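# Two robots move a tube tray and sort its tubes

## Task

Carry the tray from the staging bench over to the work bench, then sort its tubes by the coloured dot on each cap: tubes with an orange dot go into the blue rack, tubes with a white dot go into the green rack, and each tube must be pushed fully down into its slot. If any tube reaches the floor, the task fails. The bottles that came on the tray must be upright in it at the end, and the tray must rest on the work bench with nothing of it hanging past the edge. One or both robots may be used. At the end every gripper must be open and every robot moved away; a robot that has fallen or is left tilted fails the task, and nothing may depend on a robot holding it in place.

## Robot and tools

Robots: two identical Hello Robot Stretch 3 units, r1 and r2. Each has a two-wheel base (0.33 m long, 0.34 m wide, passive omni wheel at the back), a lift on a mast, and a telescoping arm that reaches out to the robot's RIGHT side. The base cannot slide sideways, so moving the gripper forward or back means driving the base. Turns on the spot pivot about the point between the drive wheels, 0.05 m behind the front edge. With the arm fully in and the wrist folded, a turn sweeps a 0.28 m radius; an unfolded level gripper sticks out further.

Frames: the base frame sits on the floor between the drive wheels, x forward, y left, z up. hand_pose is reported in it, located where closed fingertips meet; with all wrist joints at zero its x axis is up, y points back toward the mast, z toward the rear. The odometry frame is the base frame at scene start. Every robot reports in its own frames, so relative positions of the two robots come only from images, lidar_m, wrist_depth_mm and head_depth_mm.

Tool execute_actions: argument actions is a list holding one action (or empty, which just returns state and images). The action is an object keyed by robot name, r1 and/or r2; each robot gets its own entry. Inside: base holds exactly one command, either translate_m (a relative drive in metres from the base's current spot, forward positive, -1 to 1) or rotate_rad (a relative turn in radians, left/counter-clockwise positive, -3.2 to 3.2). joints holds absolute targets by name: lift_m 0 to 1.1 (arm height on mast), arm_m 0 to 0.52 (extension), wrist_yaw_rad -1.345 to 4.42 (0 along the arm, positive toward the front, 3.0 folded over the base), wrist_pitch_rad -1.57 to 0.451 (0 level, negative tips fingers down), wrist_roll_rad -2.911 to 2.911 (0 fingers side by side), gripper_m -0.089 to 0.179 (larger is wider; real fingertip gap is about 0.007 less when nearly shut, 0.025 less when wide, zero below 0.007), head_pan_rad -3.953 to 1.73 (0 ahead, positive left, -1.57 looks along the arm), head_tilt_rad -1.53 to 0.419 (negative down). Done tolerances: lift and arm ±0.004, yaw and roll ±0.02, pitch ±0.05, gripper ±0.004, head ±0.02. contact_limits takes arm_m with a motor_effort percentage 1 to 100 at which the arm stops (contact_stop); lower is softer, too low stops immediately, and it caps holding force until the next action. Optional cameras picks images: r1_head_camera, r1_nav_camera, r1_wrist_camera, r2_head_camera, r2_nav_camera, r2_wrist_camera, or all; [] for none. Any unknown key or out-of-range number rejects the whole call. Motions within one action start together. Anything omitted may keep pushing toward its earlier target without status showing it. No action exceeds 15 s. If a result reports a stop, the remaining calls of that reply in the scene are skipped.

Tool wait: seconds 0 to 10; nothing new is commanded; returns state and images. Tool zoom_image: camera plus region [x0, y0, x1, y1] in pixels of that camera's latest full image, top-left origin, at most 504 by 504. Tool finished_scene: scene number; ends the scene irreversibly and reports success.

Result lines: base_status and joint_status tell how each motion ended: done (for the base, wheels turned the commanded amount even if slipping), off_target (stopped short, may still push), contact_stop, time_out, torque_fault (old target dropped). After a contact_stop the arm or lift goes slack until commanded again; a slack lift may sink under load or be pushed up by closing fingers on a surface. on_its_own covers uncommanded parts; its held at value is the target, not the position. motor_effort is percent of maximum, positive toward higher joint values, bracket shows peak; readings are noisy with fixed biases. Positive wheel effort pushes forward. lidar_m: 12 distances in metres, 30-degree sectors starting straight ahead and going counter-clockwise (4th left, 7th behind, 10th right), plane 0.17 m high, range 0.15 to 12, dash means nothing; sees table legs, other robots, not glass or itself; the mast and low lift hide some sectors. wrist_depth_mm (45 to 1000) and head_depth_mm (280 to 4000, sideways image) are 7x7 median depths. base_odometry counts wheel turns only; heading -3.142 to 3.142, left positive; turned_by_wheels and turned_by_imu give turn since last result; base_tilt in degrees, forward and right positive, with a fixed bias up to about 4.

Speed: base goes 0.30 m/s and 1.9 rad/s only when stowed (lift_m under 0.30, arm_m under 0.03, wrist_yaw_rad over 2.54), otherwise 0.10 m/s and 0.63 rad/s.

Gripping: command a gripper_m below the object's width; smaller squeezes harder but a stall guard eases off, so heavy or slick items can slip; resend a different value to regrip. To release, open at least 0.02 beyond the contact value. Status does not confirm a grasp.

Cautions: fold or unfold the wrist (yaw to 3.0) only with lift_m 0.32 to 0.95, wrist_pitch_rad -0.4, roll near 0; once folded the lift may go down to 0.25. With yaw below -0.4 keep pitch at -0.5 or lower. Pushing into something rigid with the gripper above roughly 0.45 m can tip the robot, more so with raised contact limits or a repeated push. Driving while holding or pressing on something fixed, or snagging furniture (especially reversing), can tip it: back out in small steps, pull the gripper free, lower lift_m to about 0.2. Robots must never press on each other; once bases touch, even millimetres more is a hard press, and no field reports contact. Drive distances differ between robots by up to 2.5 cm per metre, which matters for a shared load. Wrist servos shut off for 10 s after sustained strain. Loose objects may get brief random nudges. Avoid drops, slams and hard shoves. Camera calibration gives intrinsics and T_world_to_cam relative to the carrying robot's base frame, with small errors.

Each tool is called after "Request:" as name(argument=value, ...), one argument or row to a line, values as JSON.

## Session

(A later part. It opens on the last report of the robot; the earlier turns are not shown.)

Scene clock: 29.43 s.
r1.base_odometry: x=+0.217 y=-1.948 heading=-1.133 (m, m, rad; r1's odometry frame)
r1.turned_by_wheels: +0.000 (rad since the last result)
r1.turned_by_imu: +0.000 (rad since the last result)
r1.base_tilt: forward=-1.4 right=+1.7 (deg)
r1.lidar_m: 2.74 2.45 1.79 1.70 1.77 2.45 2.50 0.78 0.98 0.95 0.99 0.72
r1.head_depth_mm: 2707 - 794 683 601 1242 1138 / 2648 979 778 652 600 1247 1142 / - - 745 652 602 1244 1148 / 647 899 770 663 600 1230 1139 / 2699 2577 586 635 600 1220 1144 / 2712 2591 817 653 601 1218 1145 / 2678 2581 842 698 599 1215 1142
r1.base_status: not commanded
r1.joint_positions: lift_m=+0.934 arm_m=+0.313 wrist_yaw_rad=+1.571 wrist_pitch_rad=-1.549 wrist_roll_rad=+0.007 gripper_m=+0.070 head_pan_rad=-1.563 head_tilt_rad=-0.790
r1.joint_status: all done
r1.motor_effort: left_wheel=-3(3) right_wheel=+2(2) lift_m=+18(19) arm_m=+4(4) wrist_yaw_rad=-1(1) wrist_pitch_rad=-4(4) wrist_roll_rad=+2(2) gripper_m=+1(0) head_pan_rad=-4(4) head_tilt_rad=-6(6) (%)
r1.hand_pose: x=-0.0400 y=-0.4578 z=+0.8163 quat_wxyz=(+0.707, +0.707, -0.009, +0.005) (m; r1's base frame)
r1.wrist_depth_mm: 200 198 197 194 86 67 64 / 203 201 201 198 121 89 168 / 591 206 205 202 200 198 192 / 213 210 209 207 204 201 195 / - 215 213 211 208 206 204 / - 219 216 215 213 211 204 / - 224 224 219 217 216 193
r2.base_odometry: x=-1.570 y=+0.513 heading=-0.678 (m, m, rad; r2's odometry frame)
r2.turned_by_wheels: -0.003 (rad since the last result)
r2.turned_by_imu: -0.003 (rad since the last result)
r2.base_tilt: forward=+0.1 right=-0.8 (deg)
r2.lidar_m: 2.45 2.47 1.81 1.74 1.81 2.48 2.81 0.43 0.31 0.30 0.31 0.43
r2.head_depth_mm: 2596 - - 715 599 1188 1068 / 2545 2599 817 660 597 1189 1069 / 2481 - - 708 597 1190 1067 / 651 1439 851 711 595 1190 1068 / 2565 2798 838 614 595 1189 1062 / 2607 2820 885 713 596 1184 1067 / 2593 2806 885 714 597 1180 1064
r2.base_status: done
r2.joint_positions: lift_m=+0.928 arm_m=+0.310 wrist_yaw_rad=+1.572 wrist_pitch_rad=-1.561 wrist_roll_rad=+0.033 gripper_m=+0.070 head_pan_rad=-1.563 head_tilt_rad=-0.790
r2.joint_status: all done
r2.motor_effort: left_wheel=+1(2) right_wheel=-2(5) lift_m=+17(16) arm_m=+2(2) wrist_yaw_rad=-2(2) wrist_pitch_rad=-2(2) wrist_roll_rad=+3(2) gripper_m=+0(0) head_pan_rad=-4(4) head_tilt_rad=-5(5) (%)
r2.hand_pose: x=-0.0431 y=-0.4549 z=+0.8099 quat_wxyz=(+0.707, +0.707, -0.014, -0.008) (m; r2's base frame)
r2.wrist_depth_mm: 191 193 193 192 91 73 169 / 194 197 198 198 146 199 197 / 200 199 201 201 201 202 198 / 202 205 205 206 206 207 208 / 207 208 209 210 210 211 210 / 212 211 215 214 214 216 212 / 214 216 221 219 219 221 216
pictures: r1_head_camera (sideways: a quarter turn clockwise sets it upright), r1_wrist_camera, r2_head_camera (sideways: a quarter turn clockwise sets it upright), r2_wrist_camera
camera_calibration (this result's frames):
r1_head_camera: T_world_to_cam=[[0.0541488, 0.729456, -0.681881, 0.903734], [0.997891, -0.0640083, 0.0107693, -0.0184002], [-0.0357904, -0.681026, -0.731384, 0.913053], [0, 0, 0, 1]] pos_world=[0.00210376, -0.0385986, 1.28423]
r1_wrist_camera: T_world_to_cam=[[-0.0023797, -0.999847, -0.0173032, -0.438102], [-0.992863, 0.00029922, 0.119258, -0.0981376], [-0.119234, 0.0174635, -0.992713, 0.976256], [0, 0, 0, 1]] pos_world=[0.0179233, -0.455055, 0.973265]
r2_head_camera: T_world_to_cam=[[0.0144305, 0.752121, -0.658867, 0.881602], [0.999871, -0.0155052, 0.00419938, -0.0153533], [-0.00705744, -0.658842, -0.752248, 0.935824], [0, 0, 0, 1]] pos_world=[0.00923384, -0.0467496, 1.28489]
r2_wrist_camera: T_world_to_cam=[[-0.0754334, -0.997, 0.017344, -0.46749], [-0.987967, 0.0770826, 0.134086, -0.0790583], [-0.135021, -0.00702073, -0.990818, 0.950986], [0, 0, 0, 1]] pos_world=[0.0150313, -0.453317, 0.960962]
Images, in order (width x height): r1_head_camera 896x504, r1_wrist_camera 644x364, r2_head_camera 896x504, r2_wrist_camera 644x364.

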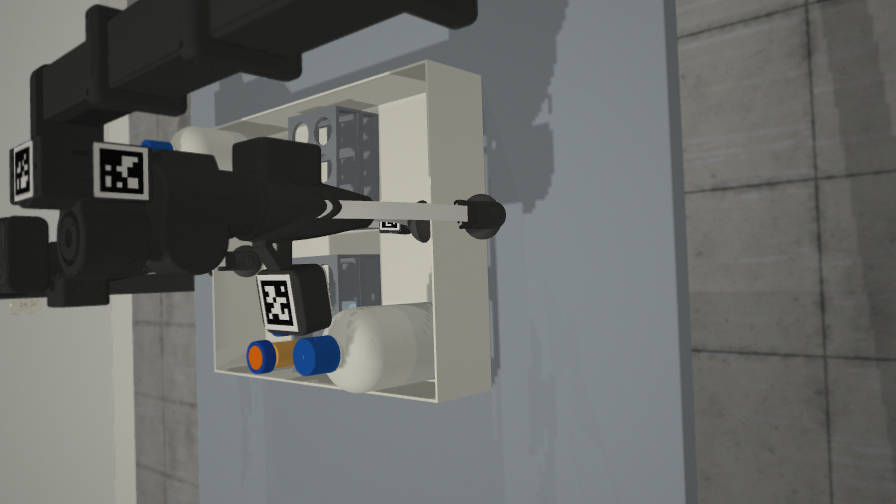

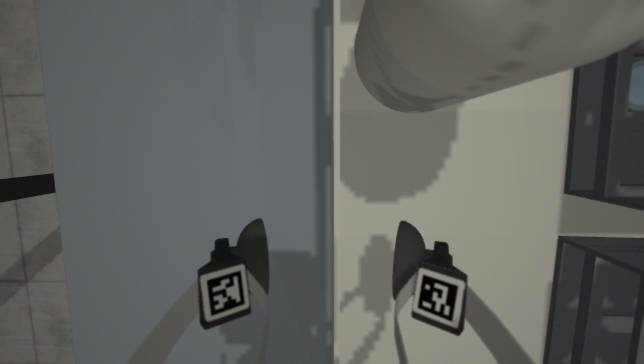

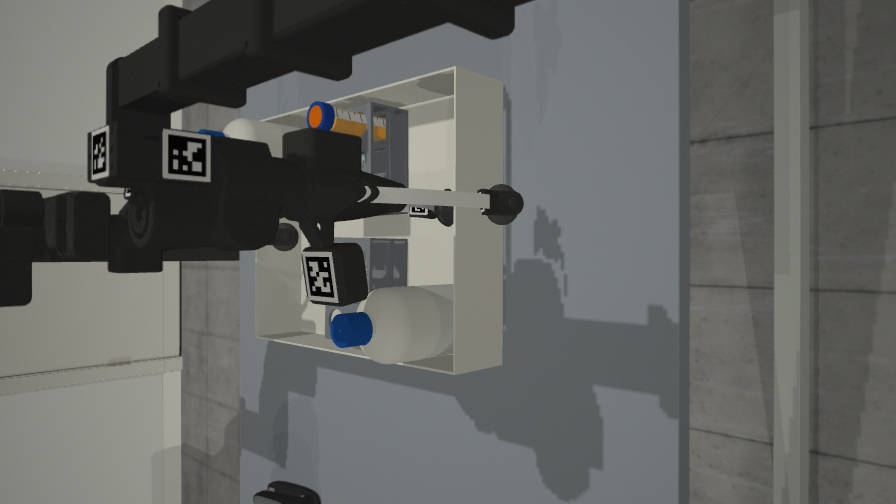

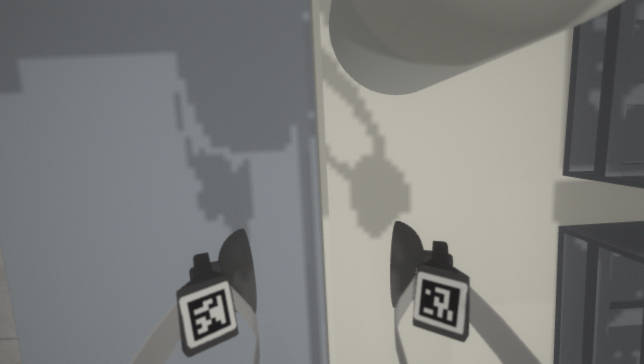

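Request:
execute_actions(
  actions=[
    {"r1":{"joints":{"gripper_m":-0.05,"arm_m":0.315}},"r2":{"joints":{"gripper_m":-0.044}}},
  ],
  cameras=[],
)

Request:
execute_actions(
  actions=[
    {"r1":{"base":{"translate_m":-0.5},"joints":{"lift_m":1.05}},"r2":{"base":{"translate_m":0.503},"joints":{"lift_m":1.043}}},
  ],
  cameras=["r1_wrist_camera","r2_wrist_camera"],
)

Scene clock: 31.57 s.
r1.base_odometry: x=+0.217 y=-1.948 heading=-1.133 (m, m, rad; r1's odometry frame)
r1.turned_by_wheels: +0.000 (rad since the last result)
r1.turned_by_imu: +0.000 (rad since the last result)
r1.base_tilt: forward=-1.4 right=+1.6 (deg)
r1.lidar_m: 2.74 2.44 1.79 1.70 1.77 2.44 2.51 0.78 0.98 0.95 0.99 0.72
r1.head_depth_mm: 2715 - 794 684 599 1243 1141 / 2671 977 781 651 598 1243 1142 / - - 762 653 603 1247 1149 / 645 901 766 652 598 1227 1149 / 2715 2574 592 638 598 1221 1147 / 2706 2585 816 653 598 1222 1141 / 2707 2567 837 697 602 1222 1147
r1.base_status: not commanded
r1.joint_positions: lift_m=+0.934 arm_m=+0.315 wrist_yaw_rad=+1.571 wrist_pitch_rad=-1.548 wrist_roll_rad=+0.007 gripper_m=-0.049 head_pan_rad=-1.563 head_tilt_rad=-0.790
r1.joint_status: all done
r1.motor_effort: left_wheel=-2(3) right_wheel=+2(2) lift_m=+22(23) arm_m=+3(4) wrist_yaw_rad=-1(1) wrist_pitch_rad=-5(5) wrist_roll_rad=+2(1) gripper_m=-18(94) head_pan_rad=-4(4) head_tilt_rad=-6(7) (%)
r1.hand_pose: x=-0.0397 y=-0.4599 z=+0.8160 quat_wxyz=(+0.707, +0.707, -0.010, +0.005) (m; r1's base frame)
r1.wrist_depth_mm: 198 196 196 193 86 66 63 / 202 202 198 197 120 92 167 / 207 205 203 201 197 196 190 / 212 209 208 205 202 199 193 / - 214 212 208 205 204 200 / - 218 217 - 208 208 199 / - 224 223 219 213 211 182
r2.base_odometry: x=-1.570 y=+0.513 heading=-0.678 (m, m, rad; r2's odometry frame)
r2.turned_by_wheels: +0.000 (rad since the last result)
r2.turned_by_imu: -0.001 (rad since the last result)
r2.base_tilt: forward=+0.0 right=-0.7 (deg)
r2.lidar_m: 2.46 2.47 1.81 1.74 1.81 2.48 2.81 0.43 0.31 0.30 0.31 0.43
r2.head_depth_mm: 2629 - - 713 599 1187 1060 / 2546 2629 828 659 597 1186 1064 / 2474 - - 707 596 1183 1067 / 649 1443 871 706 598 1192 1070 / 2597 2788 838 614 599 1190 1064 / 2587 2806 884 693 596 1184 1068 / 2639 2816 888 712 596 1186 1065
r2.base_status: not commanded
r2.joint_positions: lift_m=+0.927 arm_m=+0.310 wrist_yaw_rad=+1.572 wrist_pitch_rad=-1.556 wrist_roll_rad=+0.033 gripper_m=-0.043 head_pan_rad=-1.563 head_tilt_rad=-0.790
r2.joint_status: all done
r2.motor_effort: left_wheel=+0(1) right_wheel=-2(2) lift_m=+24(25) arm_m=+1(2) wrist_yaw_rad=-1(2) wrist_pitch_rad=-3(3) wrist_roll_rad=+2(2) gripper_m=-25(100) head_pan_rad=-3(4) head_tilt_rad=-5(6) (%)
r2.hand_pose: x=-0.0416 y=-0.4550 z=+0.8095 quat_wxyz=(+0.707, +0.707, -0.016, -0.006) (m; r2's base frame)
r2.wrist_depth_mm: 191 192 193 187 89 70 164 / 195 196 197 194 143 196 191 / 199 199 202 197 198 199 195 / 202 205 205 203 202 204 204 / 205 207 208 206 206 208 206 / 211 212 212 - 212 212 208 / 214 216 217 219 215 218 213
pictures: none
No camera images: the call's "cameras" was empty. Leave "cameras" out to get every camera's image.

Scene clock: 38.10 s.
r1.base_odometry: x=+0.005 y=-1.495 heading=-1.133 (m, m, rad; r1's odometry frame)
r1.turned_by_wheels: +0.000 (rad since the last result)
r1.turned_by_imu: +0.003 (rad since the last result)
r1.base_tilt: forward=-1.5 right=+1.6 (deg)
r1.lidar_m: 1.19 2.45 1.78 1.70 1.79 2.45 2.02 2.21 0.38 0.95 0.98 1.20
r1.head_depth_mm: 2741 2586 776 700 599 721 1125 / 2718 685 568 685 598 1238 1110 / - 683 645 683 598 1241 1149 / 1207 770 646 684 600 1223 1144 / 2674 634 542 664 600 1227 1144 / 2721 621 536 683 601 1219 1138 / 2698 2528 839 698 600 1218 1137
r1.base_status: done
r1.joint_positions: lift_m=+1.049 arm_m=+0.315 wrist_yaw_rad=+1.571 wrist_pitch_rad=-1.547 wrist_roll_rad=+0.007 gripper_m=-0.049 head_pan_rad=-1.563 head_tilt_rad=-0.790
r1.joint_status: all done
r1.motor_effort: left_wheel=-2(6) right_wheel=+2(3) lift_m=+32(33) arm_m=+3(4) wrist_yaw_rad=-1(1) wrist_pitch_rad=-6(6) wrist_roll_rad=+2(2) gripper_m=-18(18) head_pan_rad=-4(5) head_tilt_rad=-7(7) (%)
r1.hand_pose: x=-0.0395 y=-0.4599 z=+0.9314 quat_wxyz=(+0.707, +0.707, -0.010, +0.006) (m; r1's base frame)
r1.wrist_depth_mm: - 311 306 302 86 67 63 / - - 312 261 120 92 167 / - - 317 305 198 196 190 / - 326 324 319 201 200 193 / - - 334 267 204 203 200 / - - 340 - 208 207 200 / - - 345 343 213 211 182
r2.base_odometry: x=-1.179 y=+0.197 heading=-0.678 (m, m, rad; r2's odometry frame)
r2.turned_by_wheels: +0.000 (rad since the last result)
r2.turned_by_imu: -0.005 (rad since the last result)
r2.base_tilt: forward=+0.0 right=-0.6 (deg)
r2.lidar_m: 1.96 2.47 1.81 1.74 1.81 2.47 1.19 0.43 0.31 0.30 0.31 2.16
r2.head_depth_mm: 2607 2831 885 695 597 1185 1066 / 2529 2728 641 675 597 1193 1072 / - - 652 687 596 1189 1066 / 1849 808 650 677 597 1190 1065 / 2595 792 510 676 598 1191 1065 / 2596 2824 829 693 597 686 1087 / 2571 2797 2147 1697 596 1188 1103
r2.base_status: done
r2.joint_positions: lift_m=+1.042 arm_m=+0.310 wrist_yaw_rad=+1.572 wrist_pitch_rad=-1.552 wrist_roll_rad=+0.033 gripper_m=-0.043 head_pan_rad=-1.563 head_tilt_rad=-0.790
r2.joint_status: all done
r2.motor_effort: left_wheel=+1(2) right_wheel=-2(4) lift_m=+60(62) arm_m=+1(1) wrist_yaw_rad=-1(1) wrist_pitch_rad=-4(4) wrist_roll_rad=+2(2) gripper_m=-24(25) head_pan_rad=-5(5) head_tilt_rad=-6(5) (%)
r2.hand_pose: x=-0.0408 y=-0.4550 z=+0.9241 quat_wxyz=(+0.707, +0.707, -0.018, -0.005) (m; r2's base frame)
r2.wrist_depth_mm: - 303 301 186 88 70 164 / - 306 310 192 142 194 190 / - 308 315 199 198 200 195 / - 320 325 202 203 204 203 / - 327 324 206 206 208 206 / - 331 334 - 210 213 207 / - 341 344 341 217 218 214
pictures: r1_wrist_camera, r2_wrist_camera
camera_calibration (this result's frames):
r1_wrist_camera: T_world_to_cam=[[-0.00234334, -0.999847, -0.0173093, -0.438171], [-0.993116, 0.000299697, 0.117136, -0.109356], [-0.117113, 0.0174647, -0.992965, 1.09096], [0, 0, 0, 1]] pos_world=[0.0181363, -0.457124, 1.08851]
r2_wrist_camera: T_world_to_cam=[[-0.0758477, -0.99698, 0.0166697, -0.468779], [-0.989083, 0.0773442, 0.125431, -0.0840739], [-0.126342, -0.00697406, -0.991962, 1.06588], [0, 0, 0, 1]] pos_world=[0.0159534, -0.453427, 1.07568]
Images, in order (width x height): r1_wrist_camera 644x364, r2_wrist_camera 644x364.

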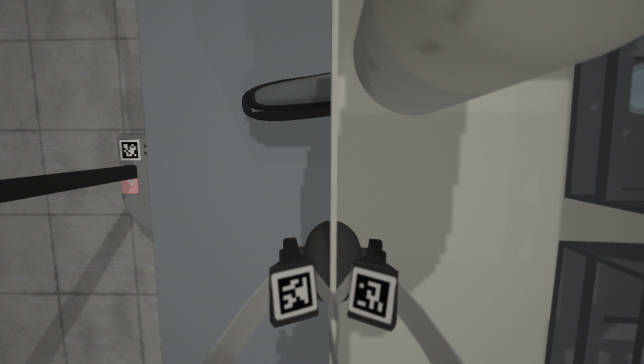

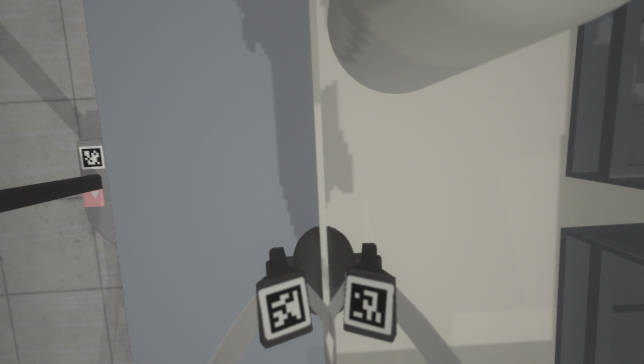

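Request:
execute_actions(
  actions=[
    {"r1":{"base":{"rotate_rad":-0.003}},"r2":{"base":{"rotate_rad":0.003}}},
  ],
  cameras=[],
)

Request:
execute_actions(
  actions=[
    {"r1":{"base":{"translate_m":-0.992}},"r2":{"base":{"translate_m":1}}},
  ],
  cameras=["r1_wrist_camera","r2_wrist_camera"],
)

Scene clock: 39.30 s.
r1.base_odometry: x=+0.005 y=-1.495 heading=-1.136 (m, m, rad; r1's odometry frame)
r1.turned_by_wheels: -0.003 (rad since the last result)
r1.turned_by_imu: -0.003 (rad since the last result)
r1.base_tilt: forward=-1.4 right=+1.7 (deg)
r1.lidar_m: 1.19 2.44 1.77 1.69 1.79 2.45 2.02 2.21 0.38 0.95 0.98 1.20
r1.head_depth_mm: 2783 2548 776 700 599 724 1124 / 2735 685 565 682 599 1242 1110 / - 686 645 682 599 1248 1147 / 1206 772 647 683 600 1225 1140 / 2644 634 542 653 600 1221 1143 / 2710 621 534 682 600 1220 1141 / 2667 2613 835 699 600 1218 1142
r1.base_status: done
r1.joint_positions: lift_m=+1.049 arm_m=+0.315 wrist_yaw_rad=+1.571 wrist_pitch_rad=-1.548 wrist_roll_rad=+0.007 gripper_m=-0.049 head_pan_rad=-1.563 head_tilt_rad=-0.790
r1.joint_status: not commanded
r1.motor_effort: left_wheel=-2(4) right_wheel=+1(3) lift_m=+32(32) arm_m=+3(3) wrist_yaw_rad=-1(1) wrist_pitch_rad=-5(6) wrist_roll_rad=+2(2) gripper_m=-18(18) head_pan_rad=-5(3) head_tilt_rad=-6(6) (%)
r1.hand_pose: x=-0.0395 y=-0.4599 z=+0.9314 quat_wxyz=(+0.707, +0.707, -0.010, +0.006) (m; r1's base frame)
r1.wrist_depth_mm: - 310 305 303 85 67 63 / - - 310 259 120 92 167 / - - 319 305 197 197 191 / - 329 324 319 202 200 193 / - - 331 267 205 204 201 / - - 339 - 209 208 200 / - - 347 341 213 211 181
r2.base_odometry: x=-1.179 y=+0.197 heading=-0.675 (m, m, rad; r2's odometry frame)
r2.turned_by_wheels: +0.003 (rad since the last result)
r2.turned_by_imu: +0.003 (rad since the last result)
r2.base_tilt: forward=-0.1 right=-0.7 (deg)
r2.lidar_m: 1.97 2.47 1.81 1.74 1.80 2.48 1.18 0.43 0.31 0.30 0.31 2.16
r2.head_depth_mm: 2608 2823 884 696 597 1186 1068 / 2532 2745 642 677 600 1185 1066 / - - 652 683 599 1188 1065 / 1879 811 652 675 599 1193 1067 / 2592 795 511 677 597 1190 1064 / 2601 2825 828 693 596 680 1088 / 2577 2783 2185 1745 596 1182 1102
r2.base_status: done
r2.joint_positions: lift_m=+1.042 arm_m=+0.310 wrist_yaw_rad=+1.572 wrist_pitch_rad=-1.553 wrist_roll_rad=+0.033 gripper_m=-0.043 head_pan_rad=-1.563 head_tilt_rad=-0.790
r2.joint_status: not commanded
r2.motor_effort: left_wheel=+1(2) right_wheel=-2(3) lift_m=+60(60) arm_m=+1(1) wrist_yaw_rad=-2(1) wrist_pitch_rad=-4(4) wrist_roll_rad=+2(2) gripper_m=-24(23) head_pan_rad=-5(3) head_tilt_rad=-6(6) (%)
r2.hand_pose: x=-0.0409 y=-0.4550 z=+0.9241 quat_wxyz=(+0.707, +0.707, -0.017, -0.005) (m; r2's base frame)
r2.wrist_depth_mm: - 300 301 187 88 71 164 / - 307 309 193 142 196 190 / - 311 315 197 197 199 194 / - 321 319 203 202 203 203 / - 330 329 206 207 208 206 / - 336 334 - 211 213 209 / - 341 340 347 216 218 213
pictures: none
No camera images: the call's "cameras" was empty. Leave "cameras" out to get every camera's image.

Scene clock: 50.47 s.
r1.base_odometry: x=-0.413 y=-0.595 heading=-1.136 (m, m, rad; r1's odometry frame)
r1.turned_by_wheels: +0.000 (rad since the last result)
r1.turned_by_imu: +0.006 (rad since the last result)
r1.base_tilt: forward=-1.5 right=+1.6 (deg)
r1.lidar_m: 2.17 2.40 1.79 1.73 1.79 2.46 2.44 1.05 3.12 1.25 1.19 0.79
r1.head_depth_mm: 2755 2585 1915 1728 1471 1293 1143 / 2701 691 645 1660 1468 1288 1145 / - 683 646 1673 1474 1285 1146 / 1274 781 648 1599 1476 1289 1141 / 2655 629 540 1593 1479 1282 1146 / 2754 618 532 1671 1470 1282 1151 / 2728 2592 2074 1693 1479 1280 1142
r1.base_status: done
r1.joint_positions: lift_m=+1.049 arm_m=+0.315 wrist_yaw_rad=+1.571 wrist_pitch_rad=-1.546 wrist_roll_rad=+0.007 gripper_m=-0.049 head_pan_rad=-1.563 head_tilt_rad=-0.790
r1.joint_status: not commanded
r1.motor_effort: left_wheel=-3(5) right_wheel=+3(3) lift_m=+32(32) arm_m=+3(3) wrist_yaw_rad=-1(1) wrist_pitch_rad=-6(6) wrist_roll_rad=+2(2) gripper_m=-18(18) head_pan_rad=-3(2) head_tilt_rad=-6(6) (%)
r1.hand_pose: x=-0.0392 y=-0.4599 z=+0.9314 quat_wxyz=(+0.707, +0.707, -0.011, +0.006) (m; r1's base frame)
r1.wrist_depth_mm: - - - - 84 66 63 / - - - - 117 91 166 / - - - - 197 196 190 / - - - - 201 200 192 / - - - - 205 204 202 / - - - - 207 207 200 / - - - - 212 212 187
r2.base_odometry: x=-0.398 y=-0.428 heading=-0.675 (m, m, rad; r2's odometry frame)
r2.turned_by_wheels: +0.000 (rad since the last result)
r2.turned_by_imu: -0.010 (rad since the last result)
r2.base_tilt: forward=-0.1 right=-0.8 (deg)
r2.lidar_m: 1.13 2.49 1.81 1.74 1.81 2.47 1.20 0.84 1.22 1.26 1.35 0.99
r2.head_depth_mm: 2616 2792 2173 1697 1470 1259 1107 / 2547 2759 641 1619 1464 1260 1104 / - - 648 1685 1462 1257 1105 / 1245 806 649 1586 1453 1252 1104 / 2593 791 507 1608 1468 1263 1104 / 2605 2841 2042 1701 1469 1260 1104 / 2612 2799 2178 1755 1463 1260 1102
r2.base_status: done
r2.joint_positions: lift_m=+1.042 arm_m=+0.310 wrist_yaw_rad=+1.572 wrist_pitch_rad=-1.553 wrist_roll_rad=+0.033 gripper_m=-0.043 head_pan_rad=-1.563 head_tilt_rad=-0.790
r2.joint_status: not commanded
r2.motor_effort: left_wheel=+1(3) right_wheel=-2(5) lift_m=+60(60) arm_m=+1(1) wrist_yaw_rad=-2(2) wrist_pitch_rad=-4(5) wrist_roll_rad=+2(2) gripper_m=-23(23) head_pan_rad=-3(4) head_tilt_rad=-5(5) (%)
r2.hand_pose: x=-0.0409 y=-0.4550 z=+0.9241 quat_wxyz=(+0.707, +0.707, -0.017, -0.005) (m; r2's base frame)
r2.wrist_depth_mm: - - - 143 87 70 165 / - - - 193 139 196 192 / - - - 197 197 199 195 / - - - 202 201 203 203 / - - - 207 205 208 206 / - - - - 211 212 208 / - - - 217 217 218 212
pictures: r1_wrist_camera, r2_wrist_camera
camera_calibration (this result's frames):
r1_wrist_camera: T_world_to_cam=[[-0.00284223, -0.999846, -0.0173242, -0.438175], [-0.993219, 0.00080909, 0.116253, -0.108075], [-0.116221, 0.0175371, -0.993068, 1.09114], [0, 0, 0, 1]] pos_world=[0.0182262, -0.457156, 1.08855]
r2_wrist_camera: T_world_to_cam=[[-0.0759873, -0.996969, 0.016707, -0.468824], [-0.989006, 0.077491, 0.125945, -0.0846122], [-0.126858, -0.00695308, -0.991897, 1.0658], [0, 0, 0, 1]] pos_world=[0.015899, -0.453436, 1.07566]
Images, in order (width x height): r1_wrist_camera 644x364, r2_wrist_camera 644x364.

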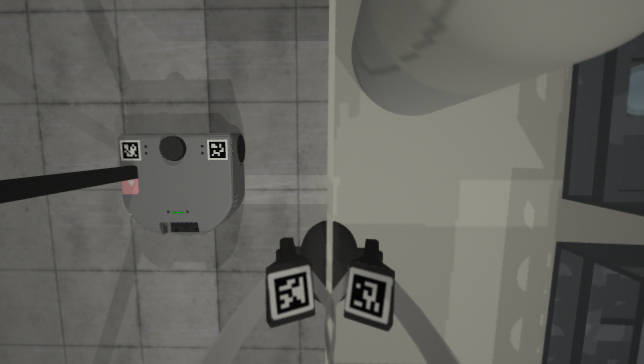

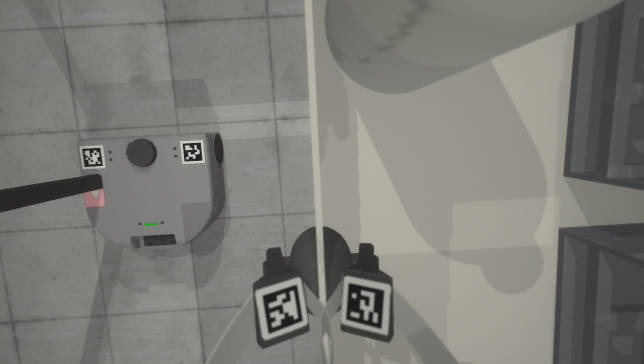

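Request:
execute_actions(
  actions=[
    {"r1":{"base":{"rotate_rad":-0.008}},"r2":{"base":{"rotate_rad":0.008}}},
  ],
  cameras=[],
)

Request:
execute_actions(
  actions=[
    {"r1":{"base":{"translate_m":-0.992}},"r2":{"base":{"translate_m":1}}},
  ],
  cameras=["r1_wrist_camera","r2_wrist_camera"],
)

Request:
execute_actions(
  actions=[
    {"r1":{"base":{"rotate_rad":-0.005}},"r2":{"base":{"rotate_rad":0.006}}},
  ],
  cameras=[],
)

Request:
execute_actions(
  actions=[
    {"r1":{"base":{"translate_m":-0.744}},"r2":{"base":{"translate_m":0.75}}},
  ],
  cameras=["r1_wrist_camera","r2_nav_camera"],
)

Scene clock: 52.20 s.
r1.base_odometry: x=-0.413 y=-0.595 heading=-1.144 (m, m, rad; r1's odometry frame)
r1.turned_by_wheels: -0.008 (rad since the last result)
r1.turned_by_imu: -0.008 (rad since the last result)
r1.base_tilt: forward=-1.5 right=+1.7 (deg)
r1.lidar_m: 2.17 2.42 1.79 1.73 1.79 2.44 2.44 1.05 3.15 1.25 1.19 0.78
r1.head_depth_mm: 2777 2569 1899 1717 1467 1292 1150 / 2736 686 640 1662 1466 1299 1145 / - 681 647 1677 1466 1288 1143 / 1211 780 649 1600 1478 1289 1150 / 2674 635 541 1597 1464 1282 1142 / 2671 619 532 1685 1476 1289 1146 / 2701 2599 2059 1706 1460 1290 1142
r1.base_status: done
r1.joint_positions: lift_m=+1.049 arm_m=+0.315 wrist_yaw_rad=+1.571 wrist_pitch_rad=-1.548 wrist_roll_rad=+0.007 gripper_m=-0.049 head_pan_rad=-1.563 head_tilt_rad=-0.790
r1.joint_status: not commanded
r1.motor_effort: left_wheel=-1(3) right_wheel=+1(4) lift_m=+32(32) arm_m=+3(3) wrist_yaw_rad=-1(1) wrist_pitch_rad=-5(6) wrist_roll_rad=+2(1) gripper_m=-17(17) head_pan_rad=-3(3) head_tilt_rad=-6(6) (%)
r1.hand_pose: x=-0.0398 y=-0.4599 z=+0.9314 quat_wxyz=(+0.707, +0.707, -0.010, +0.005) (m; r1's base frame)
r1.wrist_depth_mm: - - - - 82 66 63 / - - - - 118 91 186 / - - - - 198 196 190 / - - - - 202 200 192 / - - - - 204 204 201 / - - - - 207 208 201 / - - - - 213 211 183
r2.base_odometry: x=-0.398 y=-0.428 heading=-0.667 (m, m, rad; r2's odometry frame)
r2.turned_by_wheels: +0.008 (rad since the last result)
r2.turned_by_imu: +0.007 (rad since the last result)
r2.base_tilt: forward=+0.0 right=-0.7 (deg)
r2.lidar_m: 1.16 2.48 1.81 1.74 1.81 2.48 1.16 0.84 1.22 1.26 1.34 0.99
r2.head_depth_mm: 2614 2728 2170 1704 1475 1255 1106 / 2536 2631 642 1617 1470 1261 1108 / - - 658 1663 1471 1263 1107 / 1865 812 650 1579 1459 1258 1107 / 2574 792 508 1614 1458 1258 1101 / 2574 2804 2028 1711 1458 1258 1097 / 2592 2827 2178 1727 1469 1263 1108
r2.base_status: done
r2.joint_positions: lift_m=+1.042 arm_m=+0.310 wrist_yaw_rad=+1.572 wrist_pitch_rad=-1.553 wrist_roll_rad=+0.034 gripper_m=-0.043 head_pan_rad=-1.563 head_tilt_rad=-0.790
r2.joint_status: not commanded
r2.motor_effort: left_wheel=+0(2) right_wheel=-1(2) lift_m=+60(60) arm_m=+1(0) wrist_yaw_rad=-2(2) wrist_pitch_rad=-4(4) wrist_roll_rad=+2(2) gripper_m=-23(24) head_pan_rad=-4(3) head_tilt_rad=-5(5) (%)
r2.hand_pose: x=-0.0411 y=-0.4550 z=+0.9241 quat_wxyz=(+0.707, +0.707, -0.018, -0.006) (m; r2's base frame)
r2.wrist_depth_mm: - - - 146 87 69 164 / - - - 194 139 194 190 / - - - 197 197 200 196 / - - - 202 201 202 203 / - - - 206 208 208 205 / - - - - 212 213 208 / - - - 216 217 218 211
pictures: none
No camera images: the call's "cameras" was empty. Leave "cameras" out to get every camera's image.

Scene clock: 63.37 s.
r1.base_odometry: x=-0.823 y=+0.308 heading=-1.144 (m, m, rad; r1's odometry frame)
r1.turned_by_wheels: +0.000 (rad since the last result)
r1.turned_by_imu: +0.006 (rad since the last result)
r1.base_tilt: forward=-1.4 right=+1.6 (deg)
r1.lidar_m: 1.73 2.44 1.79 1.72 1.79 2.44 1.47 1.35 0.98 0.30 3.13 1.95
r1.head_depth_mm: 2759 1049 745 701 600 1244 1138 / 2693 690 642 683 598 1241 1138 / - 682 648 683 600 1226 1143 / 1247 766 649 700 613 738 1110 / 2700 630 542 1604 1471 1292 1148 / 2734 621 533 1669 1474 1286 1132 / 2702 2566 2065 1705 1467 1286 1137
r1.base_status: done
r1.joint_positions: lift_m=+1.049 arm_m=+0.315 wrist_yaw_rad=+1.571 wrist_pitch_rad=-1.546 wrist_roll_rad=+0.007 gripper_m=-0.049 head_pan_rad=-1.563 head_tilt_rad=-0.790
r1.joint_status: not commanded
r1.motor_effort: left_wheel=-2(6) right_wheel=+2(3) lift_m=+32(32) arm_m=+3(3) wrist_yaw_rad=-1(1) wrist_pitch_rad=-6(6) wrist_roll_rad=+2(1) gripper_m=-17(18) head_pan_rad=-3(4) head_tilt_rad=-6(7) (%)
r1.hand_pose: x=-0.0393 y=-0.4599 z=+0.9314 quat_wxyz=(+0.707, +0.707, -0.011, +0.006) (m; r1's base frame)
r1.wrist_depth_mm: - - - - 84 66 63 / - - - - 118 91 166 / - - - 320 198 197 190 / - 329 325 321 201 200 193 / - - 333 328 205 204 201 / - - 338 - 209 208 200 / - - 346 344 212 211 187
r2.base_odometry: x=+0.388 y=-1.046 heading=-0.667 (m, m, rad; r2's odometry frame)
r2.turned_by_wheels: +0.000 (rad since the last result)
r2.turned_by_imu: -0.009 (rad since the last result)
r2.base_tilt: forward=-0.1 right=-0.9 (deg)
r2.lidar_m: 1.13 2.48 1.82 1.75 1.81 2.46 1.81 2.02 3.14 0.29 0.31 0.42
r2.head_depth_mm: 2684 2794 2182 1700 1472 1263 1107 / 2566 2728 642 1617 1465 1253 1109 / - - 657 1175 626 1184 1104 / 1844 807 650 675 595 676 1064 / 2579 809 509 675 599 1181 1083 / 2593 2812 825 693 596 1187 1083 / 2566 2779 884 713 597 1190 1085
r2.base_status: done
r2.joint_positions: lift_m=+1.042 arm_m=+0.310 wrist_yaw_rad=+1.572 wrist_pitch_rad=-1.553 wrist_roll_rad=+0.034 gripper_m=-0.043 head_pan_rad=-1.563 head_tilt_rad=-0.790
r2.joint_status: not commanded
r2.motor_effort: left_wheel=+0(3) right_wheel=-1(3) lift_m=+60(60) arm_m=+0(1) wrist_yaw_rad=-1(2) wrist_pitch_rad=-4(4) wrist_roll_rad=+2(2) gripper_m=-23(24) head_pan_rad=-5(4) head_tilt_rad=-5(5) (%)
r2.hand_pose: x=-0.0410 y=-0.4550 z=+0.9241 quat_wxyz=(+0.707, +0.707, -0.018, -0.006) (m; r2's base frame)
r2.wrist_depth_mm: - 300 302 146 87 70 164 / - 308 307 193 140 194 190 / - 313 312 199 199 200 195 / - 318 323 202 203 204 202 / - 328 328 206 206 209 207 / - - - - 212 212 208 / - - - 218 217 217 212
pictures: r1_wrist_camera, r2_wrist_camera
camera_calibration (this result's frames):
r1_wrist_camera: T_world_to_cam=[[-0.00284431, -0.999846, -0.0173236, -0.438176], [-0.9932, 0.000808367, 0.116415, -0.108267], [-0.116383, 0.0175369, -0.99305, 1.09111], [0, 0, 0, 1]] pos_world=[0.0182099, -0.457156, 1.08854]
r2_wrist_camera: T_world_to_cam=[[-0.0768934, -0.996899, 0.0167086, -0.468835], [-0.988907, 0.0783915, 0.126163, -0.084456], [-0.127081, -0.00682219, -0.991869, 1.06583], [0, 0, 0, 1]] pos_world=[0.015877, -0.45349, 1.07565]
Images, in order (width x height): r1_wrist_camera 644x364, r2_wrist_camera 644x364.

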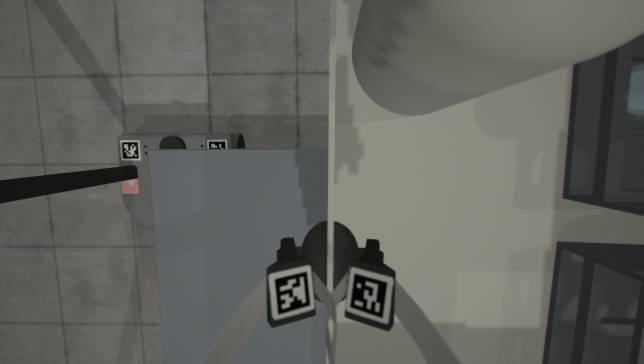

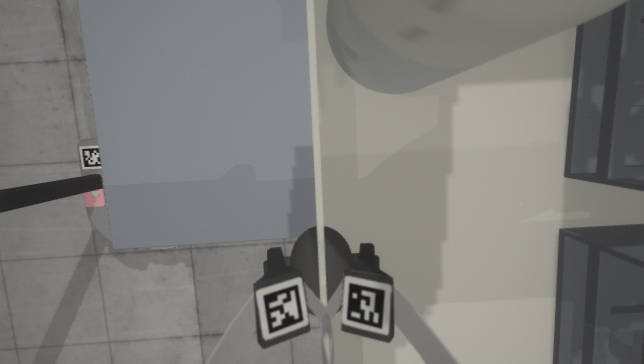

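Scene clock: 64.40 s.
r1.base_odometry: x=-0.823 y=+0.308 heading=-1.149 (m, m, rad; r1's odometry frame)
r1.turned_by_wheels: -0.005 (rad since the last result)
r1.turned_by_imu: -0.005 (rad since the last result)
r1.base_tilt: forward=-1.5 right=+1.7 (deg)
r1.lidar_m: 1.74 2.46 1.78 1.72 1.79 2.44 1.47 1.36 0.99 0.30 3.11 1.96
r1.head_depth_mm: 2759 1056 750 700 600 1238 1143 / 2725 684 644 683 598 1244 1138 / - 683 646 684 598 1222 1147 / 1195 772 648 699 613 742 1113 / 2646 630 541 1603 1467 1289 1154 / 2686 617 533 1672 1485 1283 1137 / 2711 2554 2049 1713 1470 1286 1138
r1.base_status: done
r1.joint_positions: lift_m=+1.049 arm_m=+0.315 wrist_yaw_rad=+1.571 wrist_pitch_rad=-1.548 wrist_roll_rad=+0.007 gripper_m=-0.049 head_pan_rad=-1.563 head_tilt_rad=-0.790
r1.joint_status: not commanded
r1.motor_effort: left_wheel=-2(3) right_wheel=+1(3) lift_m=+32(32) arm_m=+3(3) wrist_yaw_rad=-1(1) wrist_pitch_rad=-5(6) wrist_roll_rad=+2(1) gripper_m=-17(17) head_pan_rad=-3(3) head_tilt_rad=-7(7) (%)
r1.hand_pose: x=-0.0397 y=-0.4599 z=+0.9314 quat_wxyz=(+0.707, +0.707, -0.010, +0.005) (m; r1's base frame)
r1.wrist_depth_mm: - - - - 83 66 63 / - - - - 118 91 165 / - - - 321 198 196 190 / - 328 324 322 201 199 192 / - - 331 327 205 204 202 / - - 339 - 207 207 201 / - - 346 342 213 210 184
r2.base_odometry: x=+0.388 y=-1.046 heading=-0.661 (m, m, rad; r2's odometry frame)
r2.turned_by_wheels: +0.006 (rad since the last result)
r2.turned_by_imu: +0.006 (rad since the last result)
r2.base_tilt: forward=-0.1 right=-0.8 (deg)
r2.lidar_m: 1.15 2.47 1.81 1.74 1.82 2.49 1.81 2.01 3.13 0.29 0.31 0.42
r2.head_depth_mm: 2657 2817 2192 1718 1459 1263 1101 / 2520 2607 641 1622 1459 1261 1101 / - - 661 723 626 1190 1099 / 2456 825 650 678 597 675 1066 / 2570 792 510 673 597 1192 1064 / 2602 2825 826 694 596 1187 1064 / 2592 2805 886 713 597 1191 1060
r2.base_status: done
r2.joint_positions: lift_m=+1.042 arm_m=+0.310 wrist_yaw_rad=+1.572 wrist_pitch_rad=-1.554 wrist_roll_rad=+0.035 gripper_m=-0.043 head_pan_rad=-1.563 head_tilt_rad=-0.790
r2.joint_status: not commanded
r2.motor_effort: left_wheel=+0(2) right_wheel=-1(3) lift_m=+60(60) arm_m=+1(1) wrist_yaw_rad=-2(2) wrist_pitch_rad=-3(4) wrist_roll_rad=+2(2) gripper_m=-23(23) head_pan_rad=-4(4) head_tilt_rad=-5(6) (%)
r2.hand_pose: x=-0.0413 y=-0.4550 z=+0.9242 quat_wxyz=(+0.707, +0.707, -0.018, -0.007) (m; r2's base frame)
r2.wrist_depth_mm: - 299 304 172 87 70 164 / - 307 311 194 141 194 190 / - 311 314 198 198 199 194 / - 317 322 203 201 203 204 / - 327 327 205 207 208 206 / - - - - 211 213 208 / - - - 217 217 218 213
pictures: none
No camera images: the call's "cameras" was empty. Leave "cameras" out to get every camera's image.

Scene clock: 73.23 s.
r1.base_odometry: x=-1.128 y=+0.987 heading=-1.149 (m, m, rad; r1's odometry frame)
r1.turned_by_wheels: +0.000 (rad since the last result)
r1.turned_by_imu: +0.005 (rad since the last result)
r1.base_tilt: forward=-1.5 right=+1.6 (deg)
r1.lidar_m: 2.46 2.45 1.79 1.72 1.78 2.44 2.78 0.76 0.99 0.95 0.99 0.75
r1.head_depth_mm: 2747 1052 775 699 601 1247 1141 / 2745 685 644 682 600 1248 1149 / - 687 645 680 599 1242 1142 / 1273 767 646 685 600 1246 1142 / 2654 633 542 685 599 1225 1145 / 2718 622 535 683 599 1222 1142 / 2739 2576 838 697 600 1226 1142
r1.base_status: done
r1.joint_positions: lift_m=+1.049 arm_m=+0.315 wrist_yaw_rad=+1.571 wrist_pitch_rad=-1.548 wrist_roll_rad=+0.007 gripper_m=-0.049 head_pan_rad=-1.563 head_tilt_rad=-0.790
r1.joint_status: not commanded
r1.motor_effort: left_wheel=-2(6) right_wheel=+2(3) lift_m=+32(32) arm_m=+3(4) wrist_yaw_rad=-1(1) wrist_pitch_rad=-5(5) wrist_roll_rad=+1(2) gripper_m=-17(18) head_pan_rad=-4(4) head_tilt_rad=-6(7) (%)
r1.hand_pose: x=-0.0396 y=-0.4599 z=+0.9314 quat_wxyz=(+0.707, +0.707, -0.010, +0.006) (m; r1's base frame)
r1.wrist_depth_mm: - - 305 302 85 66 63 / - - 312 307 119 90 166 / - - 318 314 198 197 190 / - 327 325 319 201 200 192 / - - 330 206 204 203 201 / - - 336 - 208 208 199 / - - 346 345 213 211 180
r2.base_odometry: x=+0.980 y=-1.507 heading=-0.661 (m, m, rad; r2's odometry frame)
r2.turned_by_wheels: +0.000 (rad since the last result)
r2.turned_by_imu: -0.007 (rad since the last result)
r2.base_tilt: forward=+0.0 right=-0.7 (deg)
r2.lidar_m: 2.72 2.49 1.82 1.75 1.81 2.47 2.55 0.42 0.31 0.30 0.31 0.42
r2.head_depth_mm: 2644 2812 888 694 598 1193 1071 / 2551 2631 641 675 597 1189 1070 / - - 659 684 598 1184 1090 / 1876 807 651 676 598 1194 1083 / 2604 793 511 676 597 1190 1085 / 2591 2817 828 694 595 1186 1069 / 2562 2792 884 712 596 1184 1065
r2.base_status: done
r2.joint_positions: lift_m=+1.042 arm_m=+0.310 wrist_yaw_rad=+1.572 wrist_pitch_rad=-1.554 wrist_roll_rad=+0.035 gripper_m=-0.043 head_pan_rad=-1.563 head_tilt_rad=-0.790
r2.joint_status: not commanded
r2.motor_effort: left_wheel=+0(2) right_wheel=-1(3) lift_m=+60(60) arm_m=+1(1) wrist_yaw_rad=-2(1) wrist_pitch_rad=-4(5) wrist_roll_rad=+1(2) gripper_m=-23(24) head_pan_rad=-4(5) head_tilt_rad=-6(5) (%)
r2.hand_pose: x=-0.0411 y=-0.4550 z=+0.9241 quat_wxyz=(+0.707, +0.707, -0.018, -0.006) (m; r2's base frame)
r2.wrist_depth_mm: - 298 300 188 88 70 164 / - 308 309 194 141 195 191 / - 307 316 198 197 200 195 / - 317 318 202 202 203 203 / - 326 326 204 206 209 205 / - 334 331 - 211 214 207 / - 342 339 342 217 219 211
pictures: r1_wrist_camera, r2_nav_camera (sideways: a quarter turn counterclockwise sets it upright)
camera_calibration (this result's frames):
r1_wrist_camera: T_world_to_cam=[[-0.00286846, -0.999846, -0.0173196, -0.438182], [-0.993061, 0.000811909, 0.117599, -0.109669], [-0.117567, 0.0175367, -0.99291, 1.09092], [0, 0, 0, 1]] pos_world=[0.0180911, -0.457156, 1.08849]
r2_nav_camera: T_world_to_cam=[[-0.00799897, -0.695425, 0.718554, -0.894884], [-0.999491, 0.0277638, 0.0157438, 0.0430366], [-0.0308985, -0.718062, -0.695293, 0.863245], [0, 0, 0, 1]] pos_world=[0.0625294, -0.00365617, 1.24255]
Images, in order (width x height): r1_wrist_camera 644x364, r2_nav_camera 672x504.

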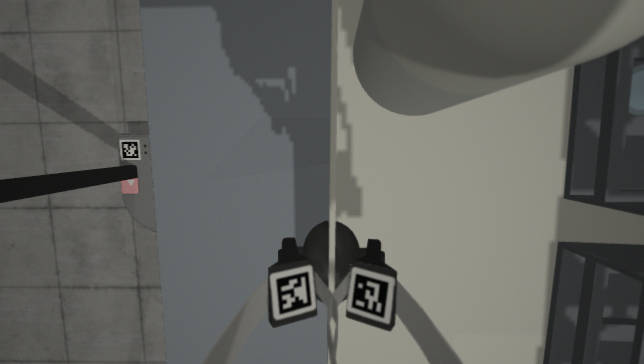

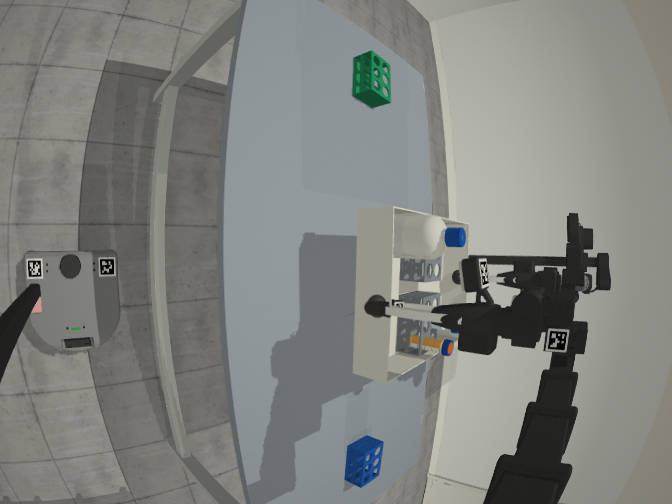

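Request:
execute_actions(
  actions=[
    {"r1":{"joints":{"lift_m":0.933}},"r2":{"joints":{"lift_m":0.926}}},
  ],
  cameras=[],
)

Request:
execute_actions(
  actions=[
    {"r1":{"joints":{"gripper_m":0.06}},"r2":{"joints":{"gripper_m":0.06}}},
  ],
  cameras=[],
)

Request:
execute_actions(
  actions=[
    {"r1":{"joints":{"lift_m":1.0}},"r2":{"joints":{"lift_m":1.0}}},
  ],
  cameras=[],
)

Request:
execute_actions(
  actions=[
    {"r1":{"joints":{"lift_m":1.097,"arm_m":0.2}},"r2":{"base":{"translate_m":-0.107},"joints":{"lift_m":1.05,"arm_m":0.478}}},
  ],
  cameras=["r2_wrist_camera","r1_head_camera"],
)

Scene clock: 75.57 s.
r1.base_odometry: x=-1.128 y=+0.987 heading=-1.149 (m, m, rad; r1's odometry frame)
r1.turned_by_wheels: +0.000 (rad since the last result)
r1.turned_by_imu: +0.000 (rad since the last result)
r1.base_tilt: forward=-1.4 right=+1.8 (deg)
r1.lidar_m: 2.47 2.45 1.79 1.72 1.78 2.43 2.78 0.76 0.99 0.95 0.99 0.75
r1.head_depth_mm: 2706 - 794 683 599 1245 1146 / 2682 977 781 654 600 1243 1146 / - - 741 652 599 1243 1145 / 642 898 777 663 598 1244 1141 / 2695 2559 591 640 601 1228 1150 / 2728 2562 814 652 598 1224 1142 / 2689 2560 837 702 596 1224 1142
r1.base_status: not commanded
r1.joint_positions: lift_m=+0.933 arm_m=+0.315 wrist_yaw_rad=+1.571 wrist_pitch_rad=-1.548 wrist_roll_rad=+0.007 gripper_m=-0.049 head_pan_rad=-1.563 head_tilt_rad=-0.790
r1.joint_status: all done
r1.motor_effort: left_wheel=-2(2) right_wheel=+2(2) lift_m=+23(30) arm_m=+3(3) wrist_yaw_rad=-1(1) wrist_pitch_rad=-5(5) wrist_roll_rad=+2(2) gripper_m=-17(17) head_pan_rad=-4(4) head_tilt_rad=-7(7) (%)
r1.hand_pose: x=-0.0396 y=-0.4599 z=+0.8150 quat_wxyz=(+0.707, +0.707, -0.010, +0.006) (m; r1's base frame)
r1.wrist_depth_mm: 198 196 195 192 85 66 62 / 202 200 199 196 118 88 167 / 580 204 204 200 196 196 189 / 210 208 207 204 200 200 192 / - 212 212 206 203 204 201 / - 217 216 - 209 208 200 / - 223 220 218 214 211 180
r2.base_odometry: x=+0.980 y=-1.507 heading=-0.661 (m, m, rad; r2's odometry frame)
r2.turned_by_wheels: +0.000 (rad since the last result)
r2.turned_by_imu: -0.001 (rad since the last result)
r2.base_tilt: forward=-0.1 right=-0.8 (deg)
r2.lidar_m: 2.73 2.49 1.81 1.75 1.81 2.47 2.54 0.42 0.31 0.30 0.31 0.42
r2.head_depth_mm: 2598 - - 714 597 1185 1067 / 2561 2625 802 660 598 1185 1068 / 2488 - - 708 598 1190 1085 / 650 1427 870 709 598 1188 1083 / 2580 2826 835 613 597 1182 1084 / 2562 2815 885 695 595 1191 1067 / 2572 2815 885 713 598 1183 1066
r2.base_status: not commanded
r2.joint_positions: lift_m=+0.926 arm_m=+0.310 wrist_yaw_rad=+1.572 wrist_pitch_rad=-1.554 wrist_roll_rad=+0.035 gripper_m=-0.043 head_pan_rad=-1.563 head_tilt_rad=-0.790
r2.joint_status: all done
r2.motor_effort: left_wheel=+0(0) right_wheel=-2(1) lift_m=+25(58) arm_m=+1(1) wrist_yaw_rad=-1(2) wrist_pitch_rad=-4(3) wrist_roll_rad=+2(2) gripper_m=-23(24) head_pan_rad=-5(4) head_tilt_rad=-5(6) (%)
r2.hand_pose: x=-0.0411 y=-0.4550 z=+0.8085 quat_wxyz=(+0.707, +0.707, -0.018, -0.006) (m; r2's base frame)
r2.wrist_depth_mm: 190 192 192 187 88 71 165 / 194 196 196 195 142 196 190 / 197 198 200 200 197 199 195 / 201 203 204 203 202 203 205 / 205 205 208 204 205 209 206 / 209 211 212 - 212 213 208 / 215 214 216 217 215 218 213
pictures: none
No camera images: the call's "cameras" was empty. Leave "cameras" out to get every camera's image.

Scene clock: 77.17 s.
r1.base_odometry: x=-1.128 y=+0.987 heading=-1.149 (m, m, rad; r1's odometry frame)
r1.turned_by_wheels: +0.000 (rad since the last result)
r1.turned_by_imu: +0.000 (rad since the last result)
r1.base_tilt: forward=-1.4 right=+1.6 (deg)
r1.lidar_m: 2.47 2.45 1.78 1.72 1.79 2.44 2.78 0.76 0.99 0.95 0.99 0.75
r1.head_depth_mm: 2721 - 797 683 600 1245 1141 / 2663 983 785 655 599 1245 1142 / - - 744 653 599 1234 1146 / 644 897 767 660 601 1237 1145 / 2728 2544 586 640 600 1220 1150 / 2728 2551 816 654 600 1228 1143 / 2700 2576 839 698 598 1216 1147
r1.base_status: not commanded
r1.joint_positions: lift_m=+0.933 arm_m=+0.315 wrist_yaw_rad=+1.571 wrist_pitch_rad=-1.549 wrist_roll_rad=+0.007 gripper_m=+0.060 head_pan_rad=-1.563 head_tilt_rad=-0.790
r1.joint_status: all done
r1.motor_effort: left_wheel=-2(2) right_wheel=+2(2) lift_m=+23(22) arm_m=+3(3) wrist_yaw_rad=-1(1) wrist_pitch_rad=-4(5) wrist_roll_rad=+2(2) gripper_m=+0(81) head_pan_rad=-4(4) head_tilt_rad=-7(7) (%)
r1.hand_pose: x=-0.0399 y=-0.4599 z=+0.8150 quat_wxyz=(+0.707, +0.707, -0.010, +0.005) (m; r1's base frame)
r1.wrist_depth_mm: 198 196 195 193 84 66 62 / 202 200 199 197 118 87 167 / 586 204 204 202 198 197 191 / 212 209 207 205 202 201 194 / - 213 211 209 206 205 202 / - 217 - 213 - 210 202 / - 223 221 218 217 214 189
r2.base_odometry: x=+0.980 y=-1.507 heading=-0.661 (m, m, rad; r2's odometry frame)
r2.turned_by_wheels: +0.000 (rad since the last result)
r2.turned_by_imu: +0.000 (rad since the last result)
r2.base_tilt: forward=-0.2 right=-0.8 (deg)
r2.lidar_m: 2.73 2.49 1.82 1.74 1.81 2.48 2.55 0.42 0.31 0.30 0.31 0.42
r2.head_depth_mm: 2637 - - 712 597 1188 1067 / 2542 2624 830 693 597 1185 1070 / 2487 - - 710 597 1189 1086 / 651 1442 853 713 597 1179 1088 / 2573 2783 859 614 597 1192 1086 / 2591 2810 885 691 595 1185 1063 / 2571 2814 886 711 596 1188 1066
r2.base_status: not commanded
r2.joint_positions: lift_m=+0.926 arm_m=+0.310 wrist_yaw_rad=+1.572 wrist_pitch_rad=-1.560 wrist_roll_rad=+0.035 gripper_m=+0.060 head_pan_rad=-1.563 head_tilt_rad=-0.790
r2.joint_status: all done
r2.motor_effort: left_wheel=+1(1) right_wheel=-2(2) lift_m=+25(25) arm_m=+1(1) wrist_yaw_rad=-1(1) wrist_pitch_rad=-2(4) wrist_roll_rad=+2(2) gripper_m=+0(98) head_pan_rad=-4(4) head_tilt_rad=-5(5) (%)
r2.hand_pose: x=-0.0428 y=-0.4550 z=+0.8086 quat_wxyz=(+0.707, +0.707, -0.016, -0.009) (m; r2's base frame)
r2.wrist_depth_mm: 189 191 193 184 92 76 171 / 193 194 196 195 150 198 193 / 198 198 200 200 200 201 199 / 202 204 205 203 205 207 206 / 206 206 207 208 209 211 207 / 209 212 212 213 - 214 210 / 214 214 218 219 218 221 214
pictures: none
No camera images: the call's "cameras" was empty. Leave "cameras" out to get every camera's image.

Scene clock: 78.67 s.
r1.base_odometry: x=-1.128 y=+0.987 heading=-1.149 (m, m, rad; r1's odometry frame)
r1.turned_by_wheels: +0.000 (rad since the last result)
r1.turned_by_imu: +0.000 (rad since the last result)
r1.base_tilt: forward=-1.4 right=+1.7 (deg)
r1.lidar_m: 2.47 2.45 1.78 1.72 1.78 2.44 2.78 0.76 0.99 0.95 0.99 0.75
r1.head_depth_mm: - 1051 840 701 600 1239 1139 / 2791 1054 787 653 601 1241 1144 / - - 762 653 599 1243 1143 / - 897 836 664 598 1238 1144 / 2735 2755 704 641 600 1223 1143 / 2749 2582 817 653 599 1226 1147 / 2689 2585 838 698 599 1224 1142
r1.base_status: not commanded
r1.joint_positions: lift_m=+1.000 arm_m=+0.315 wrist_yaw_rad=+1.571 wrist_pitch_rad=-1.549 wrist_roll_rad=+0.007 gripper_m=+0.060 head_pan_rad=-1.563 head_tilt_rad=-0.790
r1.joint_status: all done
r1.motor_effort: left_wheel=-2(2) right_wheel=+2(2) lift_m=+27(29) arm_m=+3(3) wrist_yaw_rad=-1(1) wrist_pitch_rad=-4(4) wrist_roll_rad=+1(2) gripper_m=+0(1) head_pan_rad=-4(3) head_tilt_rad=-6(6) (%)
r1.hand_pose: x=-0.0399 y=-0.4599 z=+0.8817 quat_wxyz=(+0.707, +0.707, -0.010, +0.005) (m; r1's base frame)
r1.wrist_depth_mm: 993 261 259 256 120 119 197 / - 266 265 263 132 226 197 / - 272 270 267 264 260 202 / - 277 275 273 269 267 207 / - 285 282 276 275 270 224 / - 292 - 285 - 274 217 / - - 296 289 288 254 224
r2.base_odometry: x=+0.980 y=-1.507 heading=-0.661 (m, m, rad; r2's odometry frame)
r2.turned_by_wheels: +0.000 (rad since the last result)
r2.turned_by_imu: +0.000 (rad since the last result)
r2.base_tilt: forward=+0.0 right=-0.7 (deg)
r2.lidar_m: 2.72 2.48 1.81 1.75 1.81 2.47 2.54 0.42 0.31 0.30 0.31 0.42
r2.head_depth_mm: - 2755 889 715 598 1186 1066 / 2693 2872 848 694 597 1183 1063 / - - 739 656 598 1187 1080 / 2433 2762 853 710 596 1188 1081 / 2580 2791 842 614 597 1184 1090 / 2588 2808 883 694 596 1180 1066 / 2569 2804 883 713 596 1187 1068
r2.base_status: not commanded
r2.joint_positions: lift_m=+0.999 arm_m=+0.310 wrist_yaw_rad=+1.572 wrist_pitch_rad=-1.560 wrist_roll_rad=+0.035 gripper_m=+0.060 head_pan_rad=-1.563 head_tilt_rad=-0.790
r2.joint_status: all done
r2.motor_effort: left_wheel=+1(0) right_wheel=-2(1) lift_m=+53(54) arm_m=+1(2) wrist_yaw_rad=-2(1) wrist_pitch_rad=-2(2) wrist_roll_rad=+2(2) gripper_m=+1(0) head_pan_rad=-4(3) head_tilt_rad=-5(5) (%)
r2.hand_pose: x=-0.0429 y=-0.4550 z=+0.8816 quat_wxyz=(+0.707, +0.707, -0.015, -0.009) (m; r2's base frame)
r2.wrist_depth_mm: 260 260 263 190 126 234 208 / - 262 269 266 150 264 213 / 995 270 271 273 274 271 218 / - 274 279 280 280 282 283 / - 280 284 284 285 284 234 / - 286 292 286 - 288 231 / - 293 296 298 296 266 238
pictures: none
No camera images: the call's "cameras" was empty. Leave "cameras" out to get every camera's image.

Scene clock: 81.17 s.
r1.base_odometry: x=-1.128 y=+0.987 heading=-1.149 (m, m, rad; r1's odometry frame)
r1.turned_by_wheels: +0.000 (rad since the last result)
r1.turned_by_imu: +0.000 (rad since the last result)
r1.base_tilt: forward=-1.5 right=+1.7 (deg)
r1.lidar_m: 2.47 2.44 1.78 1.72 1.78 2.44 2.78 0.76 0.98 0.95 0.99 0.75
r1.head_depth_mm: 2787 1051 840 699 601 1238 1146 / - 980 786 653 600 1239 1139 / - - 762 659 599 1242 1144 / 2694 1018 813 666 599 1239 1136 / 1206 893 703 638 601 1217 1149 / 555 1006 814 653 600 1214 1151 / 2718 2589 841 700 597 1216 1141
r1.base_status: not commanded
r1.joint_positions: lift_m=+1.097 arm_m=+0.200 wrist_yaw_rad=+1.571 wrist_pitch_rad=-1.549 wrist_roll_rad=+0.007 gripper_m=+0.060 head_pan_rad=-1.563 head_tilt_rad=-0.790
r1.joint_status: all done
r1.motor_effort: left_wheel=-2(2) right_wheel=+2(2) lift_m=+27(29) arm_m=-3(2) wrist_yaw_rad=-1(1) wrist_pitch_rad=-4(4) wrist_roll_rad=+1(1) gripper_m=+0(1) head_pan_rad=-4(4) head_tilt_rad=-6(7) (%)
r1.hand_pose: x=-0.0400 y=-0.3456 z=+0.9787 quat_wxyz=(+0.707, +0.707, -0.010, +0.005) (m; r1's base frame)
r1.wrist_depth_mm: - - - 349 346 301 210 / - - - 352 356 229 214 / - - - 362 359 357 321 / - - - 368 366 363 356 / - - - 381 372 372 339 / - - - 386 - 380 347 / - - - 396 393 358 338
r2.base_odometry: x=+0.895 y=-1.441 heading=-0.661 (m, m, rad; r2's odometry frame)
r2.turned_by_wheels: +0.000 (rad since the last result)
r2.turned_by_imu: +0.000 (rad since the last result)
r2.base_tilt: forward=+0.0 right=-0.6 (deg)
r2.lidar_m: 2.83 2.48 1.81 1.74 1.82 2.47 2.44 0.42 0.31 0.30 0.31 0.42
r2.head_depth_mm: 2575 2814 888 716 598 1194 1065 / 2606 2840 887 717 598 1187 1061 / - 2824 859 696 597 1189 1065 / 2554 2789 761 709 597 1190 1091 / 2451 2622 869 710 597 1193 1083 / 2561 2801 858 633 596 1183 1085 / 2600 2802 885 640 597 1182 1081
r2.base_status: done
r2.joint_positions: lift_m=+1.049 arm_m=+0.478 wrist_yaw_rad=+1.572 wrist_pitch_rad=-1.561 wrist_roll_rad=+0.035 gripper_m=+0.060 head_pan_rad=-1.563 head_tilt_rad=-0.790
r2.joint_status: all done
r2.motor_effort: left_wheel=+0(1) right_wheel=-2(5) lift_m=+52(54) arm_m=+2(2) wrist_yaw_rad=-2(2) wrist_pitch_rad=-2(2) wrist_roll_rad=+2(2) gripper_m=+0(0) head_pan_rad=-4(4) head_tilt_rad=-6(6) (%)
r2.hand_pose: x=-0.0429 y=-0.6229 z=+0.9316 quat_wxyz=(+0.707, +0.707, -0.015, -0.009) (m; r2's base frame)
r2.wrist_depth_mm: 300 303 305 260 310 314 289 / 313 311 311 312 315 321 294 / 315 314 319 264 321 323 282 / 325 321 324 268 328 228 187 / 330 301 330 211 331 274 191 / 337 341 343 346 - 346 353 / 342 342 353 350 358 356 362
pictures: r1_head_camera (sideways: a quarter turn clockwise sets it upright), r2_wrist_camera
camera_calibration (this result's frames):
r1_head_camera: T_world_to_cam=[[0.0541489, 0.729456, -0.681881, 0.903734], [0.997891, -0.0640085, 0.0107693, -0.0184002], [-0.0357904, -0.681026, -0.731384, 0.913054], [0, 0, 0, 1]] pos_world=[0.00210375, -0.0385986, 1.28423]
r2_wrist_camera: T_world_to_cam=[[-0.0777178, -0.996825, 0.0172908, -0.637021], [-0.987846, 0.0793362, 0.133664, -0.0805135], [-0.134611, -0.00669257, -0.990876, 1.07066], [0, 0, 0, 1]] pos_world=[0.0150791, -0.621446, 1.08266]
Images, in order (width x height): r1_head_camera 896x504, r2_wrist_camera 644x364.

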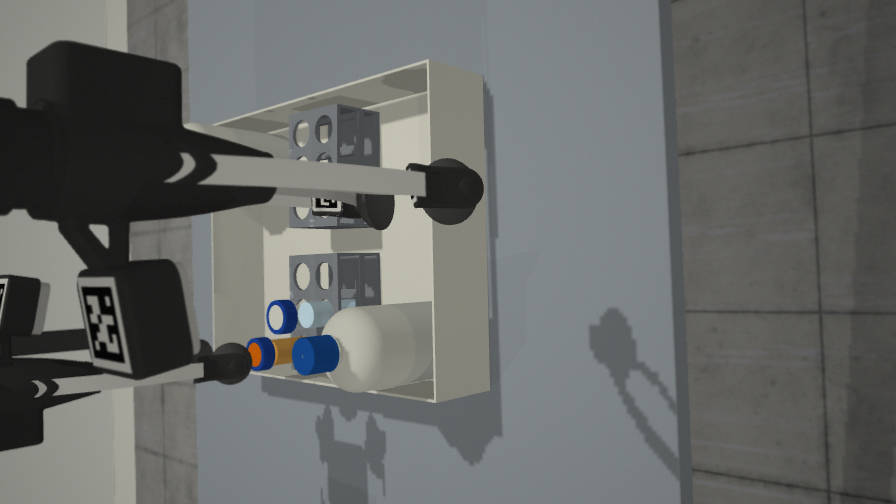

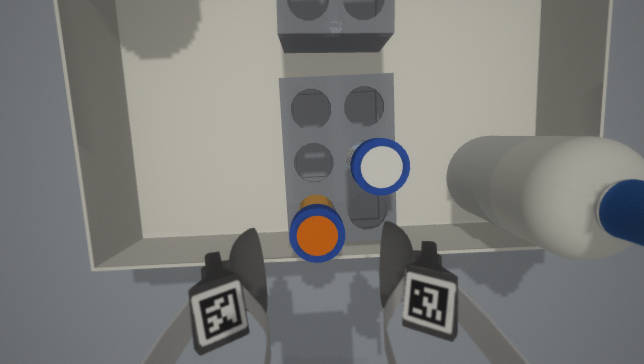

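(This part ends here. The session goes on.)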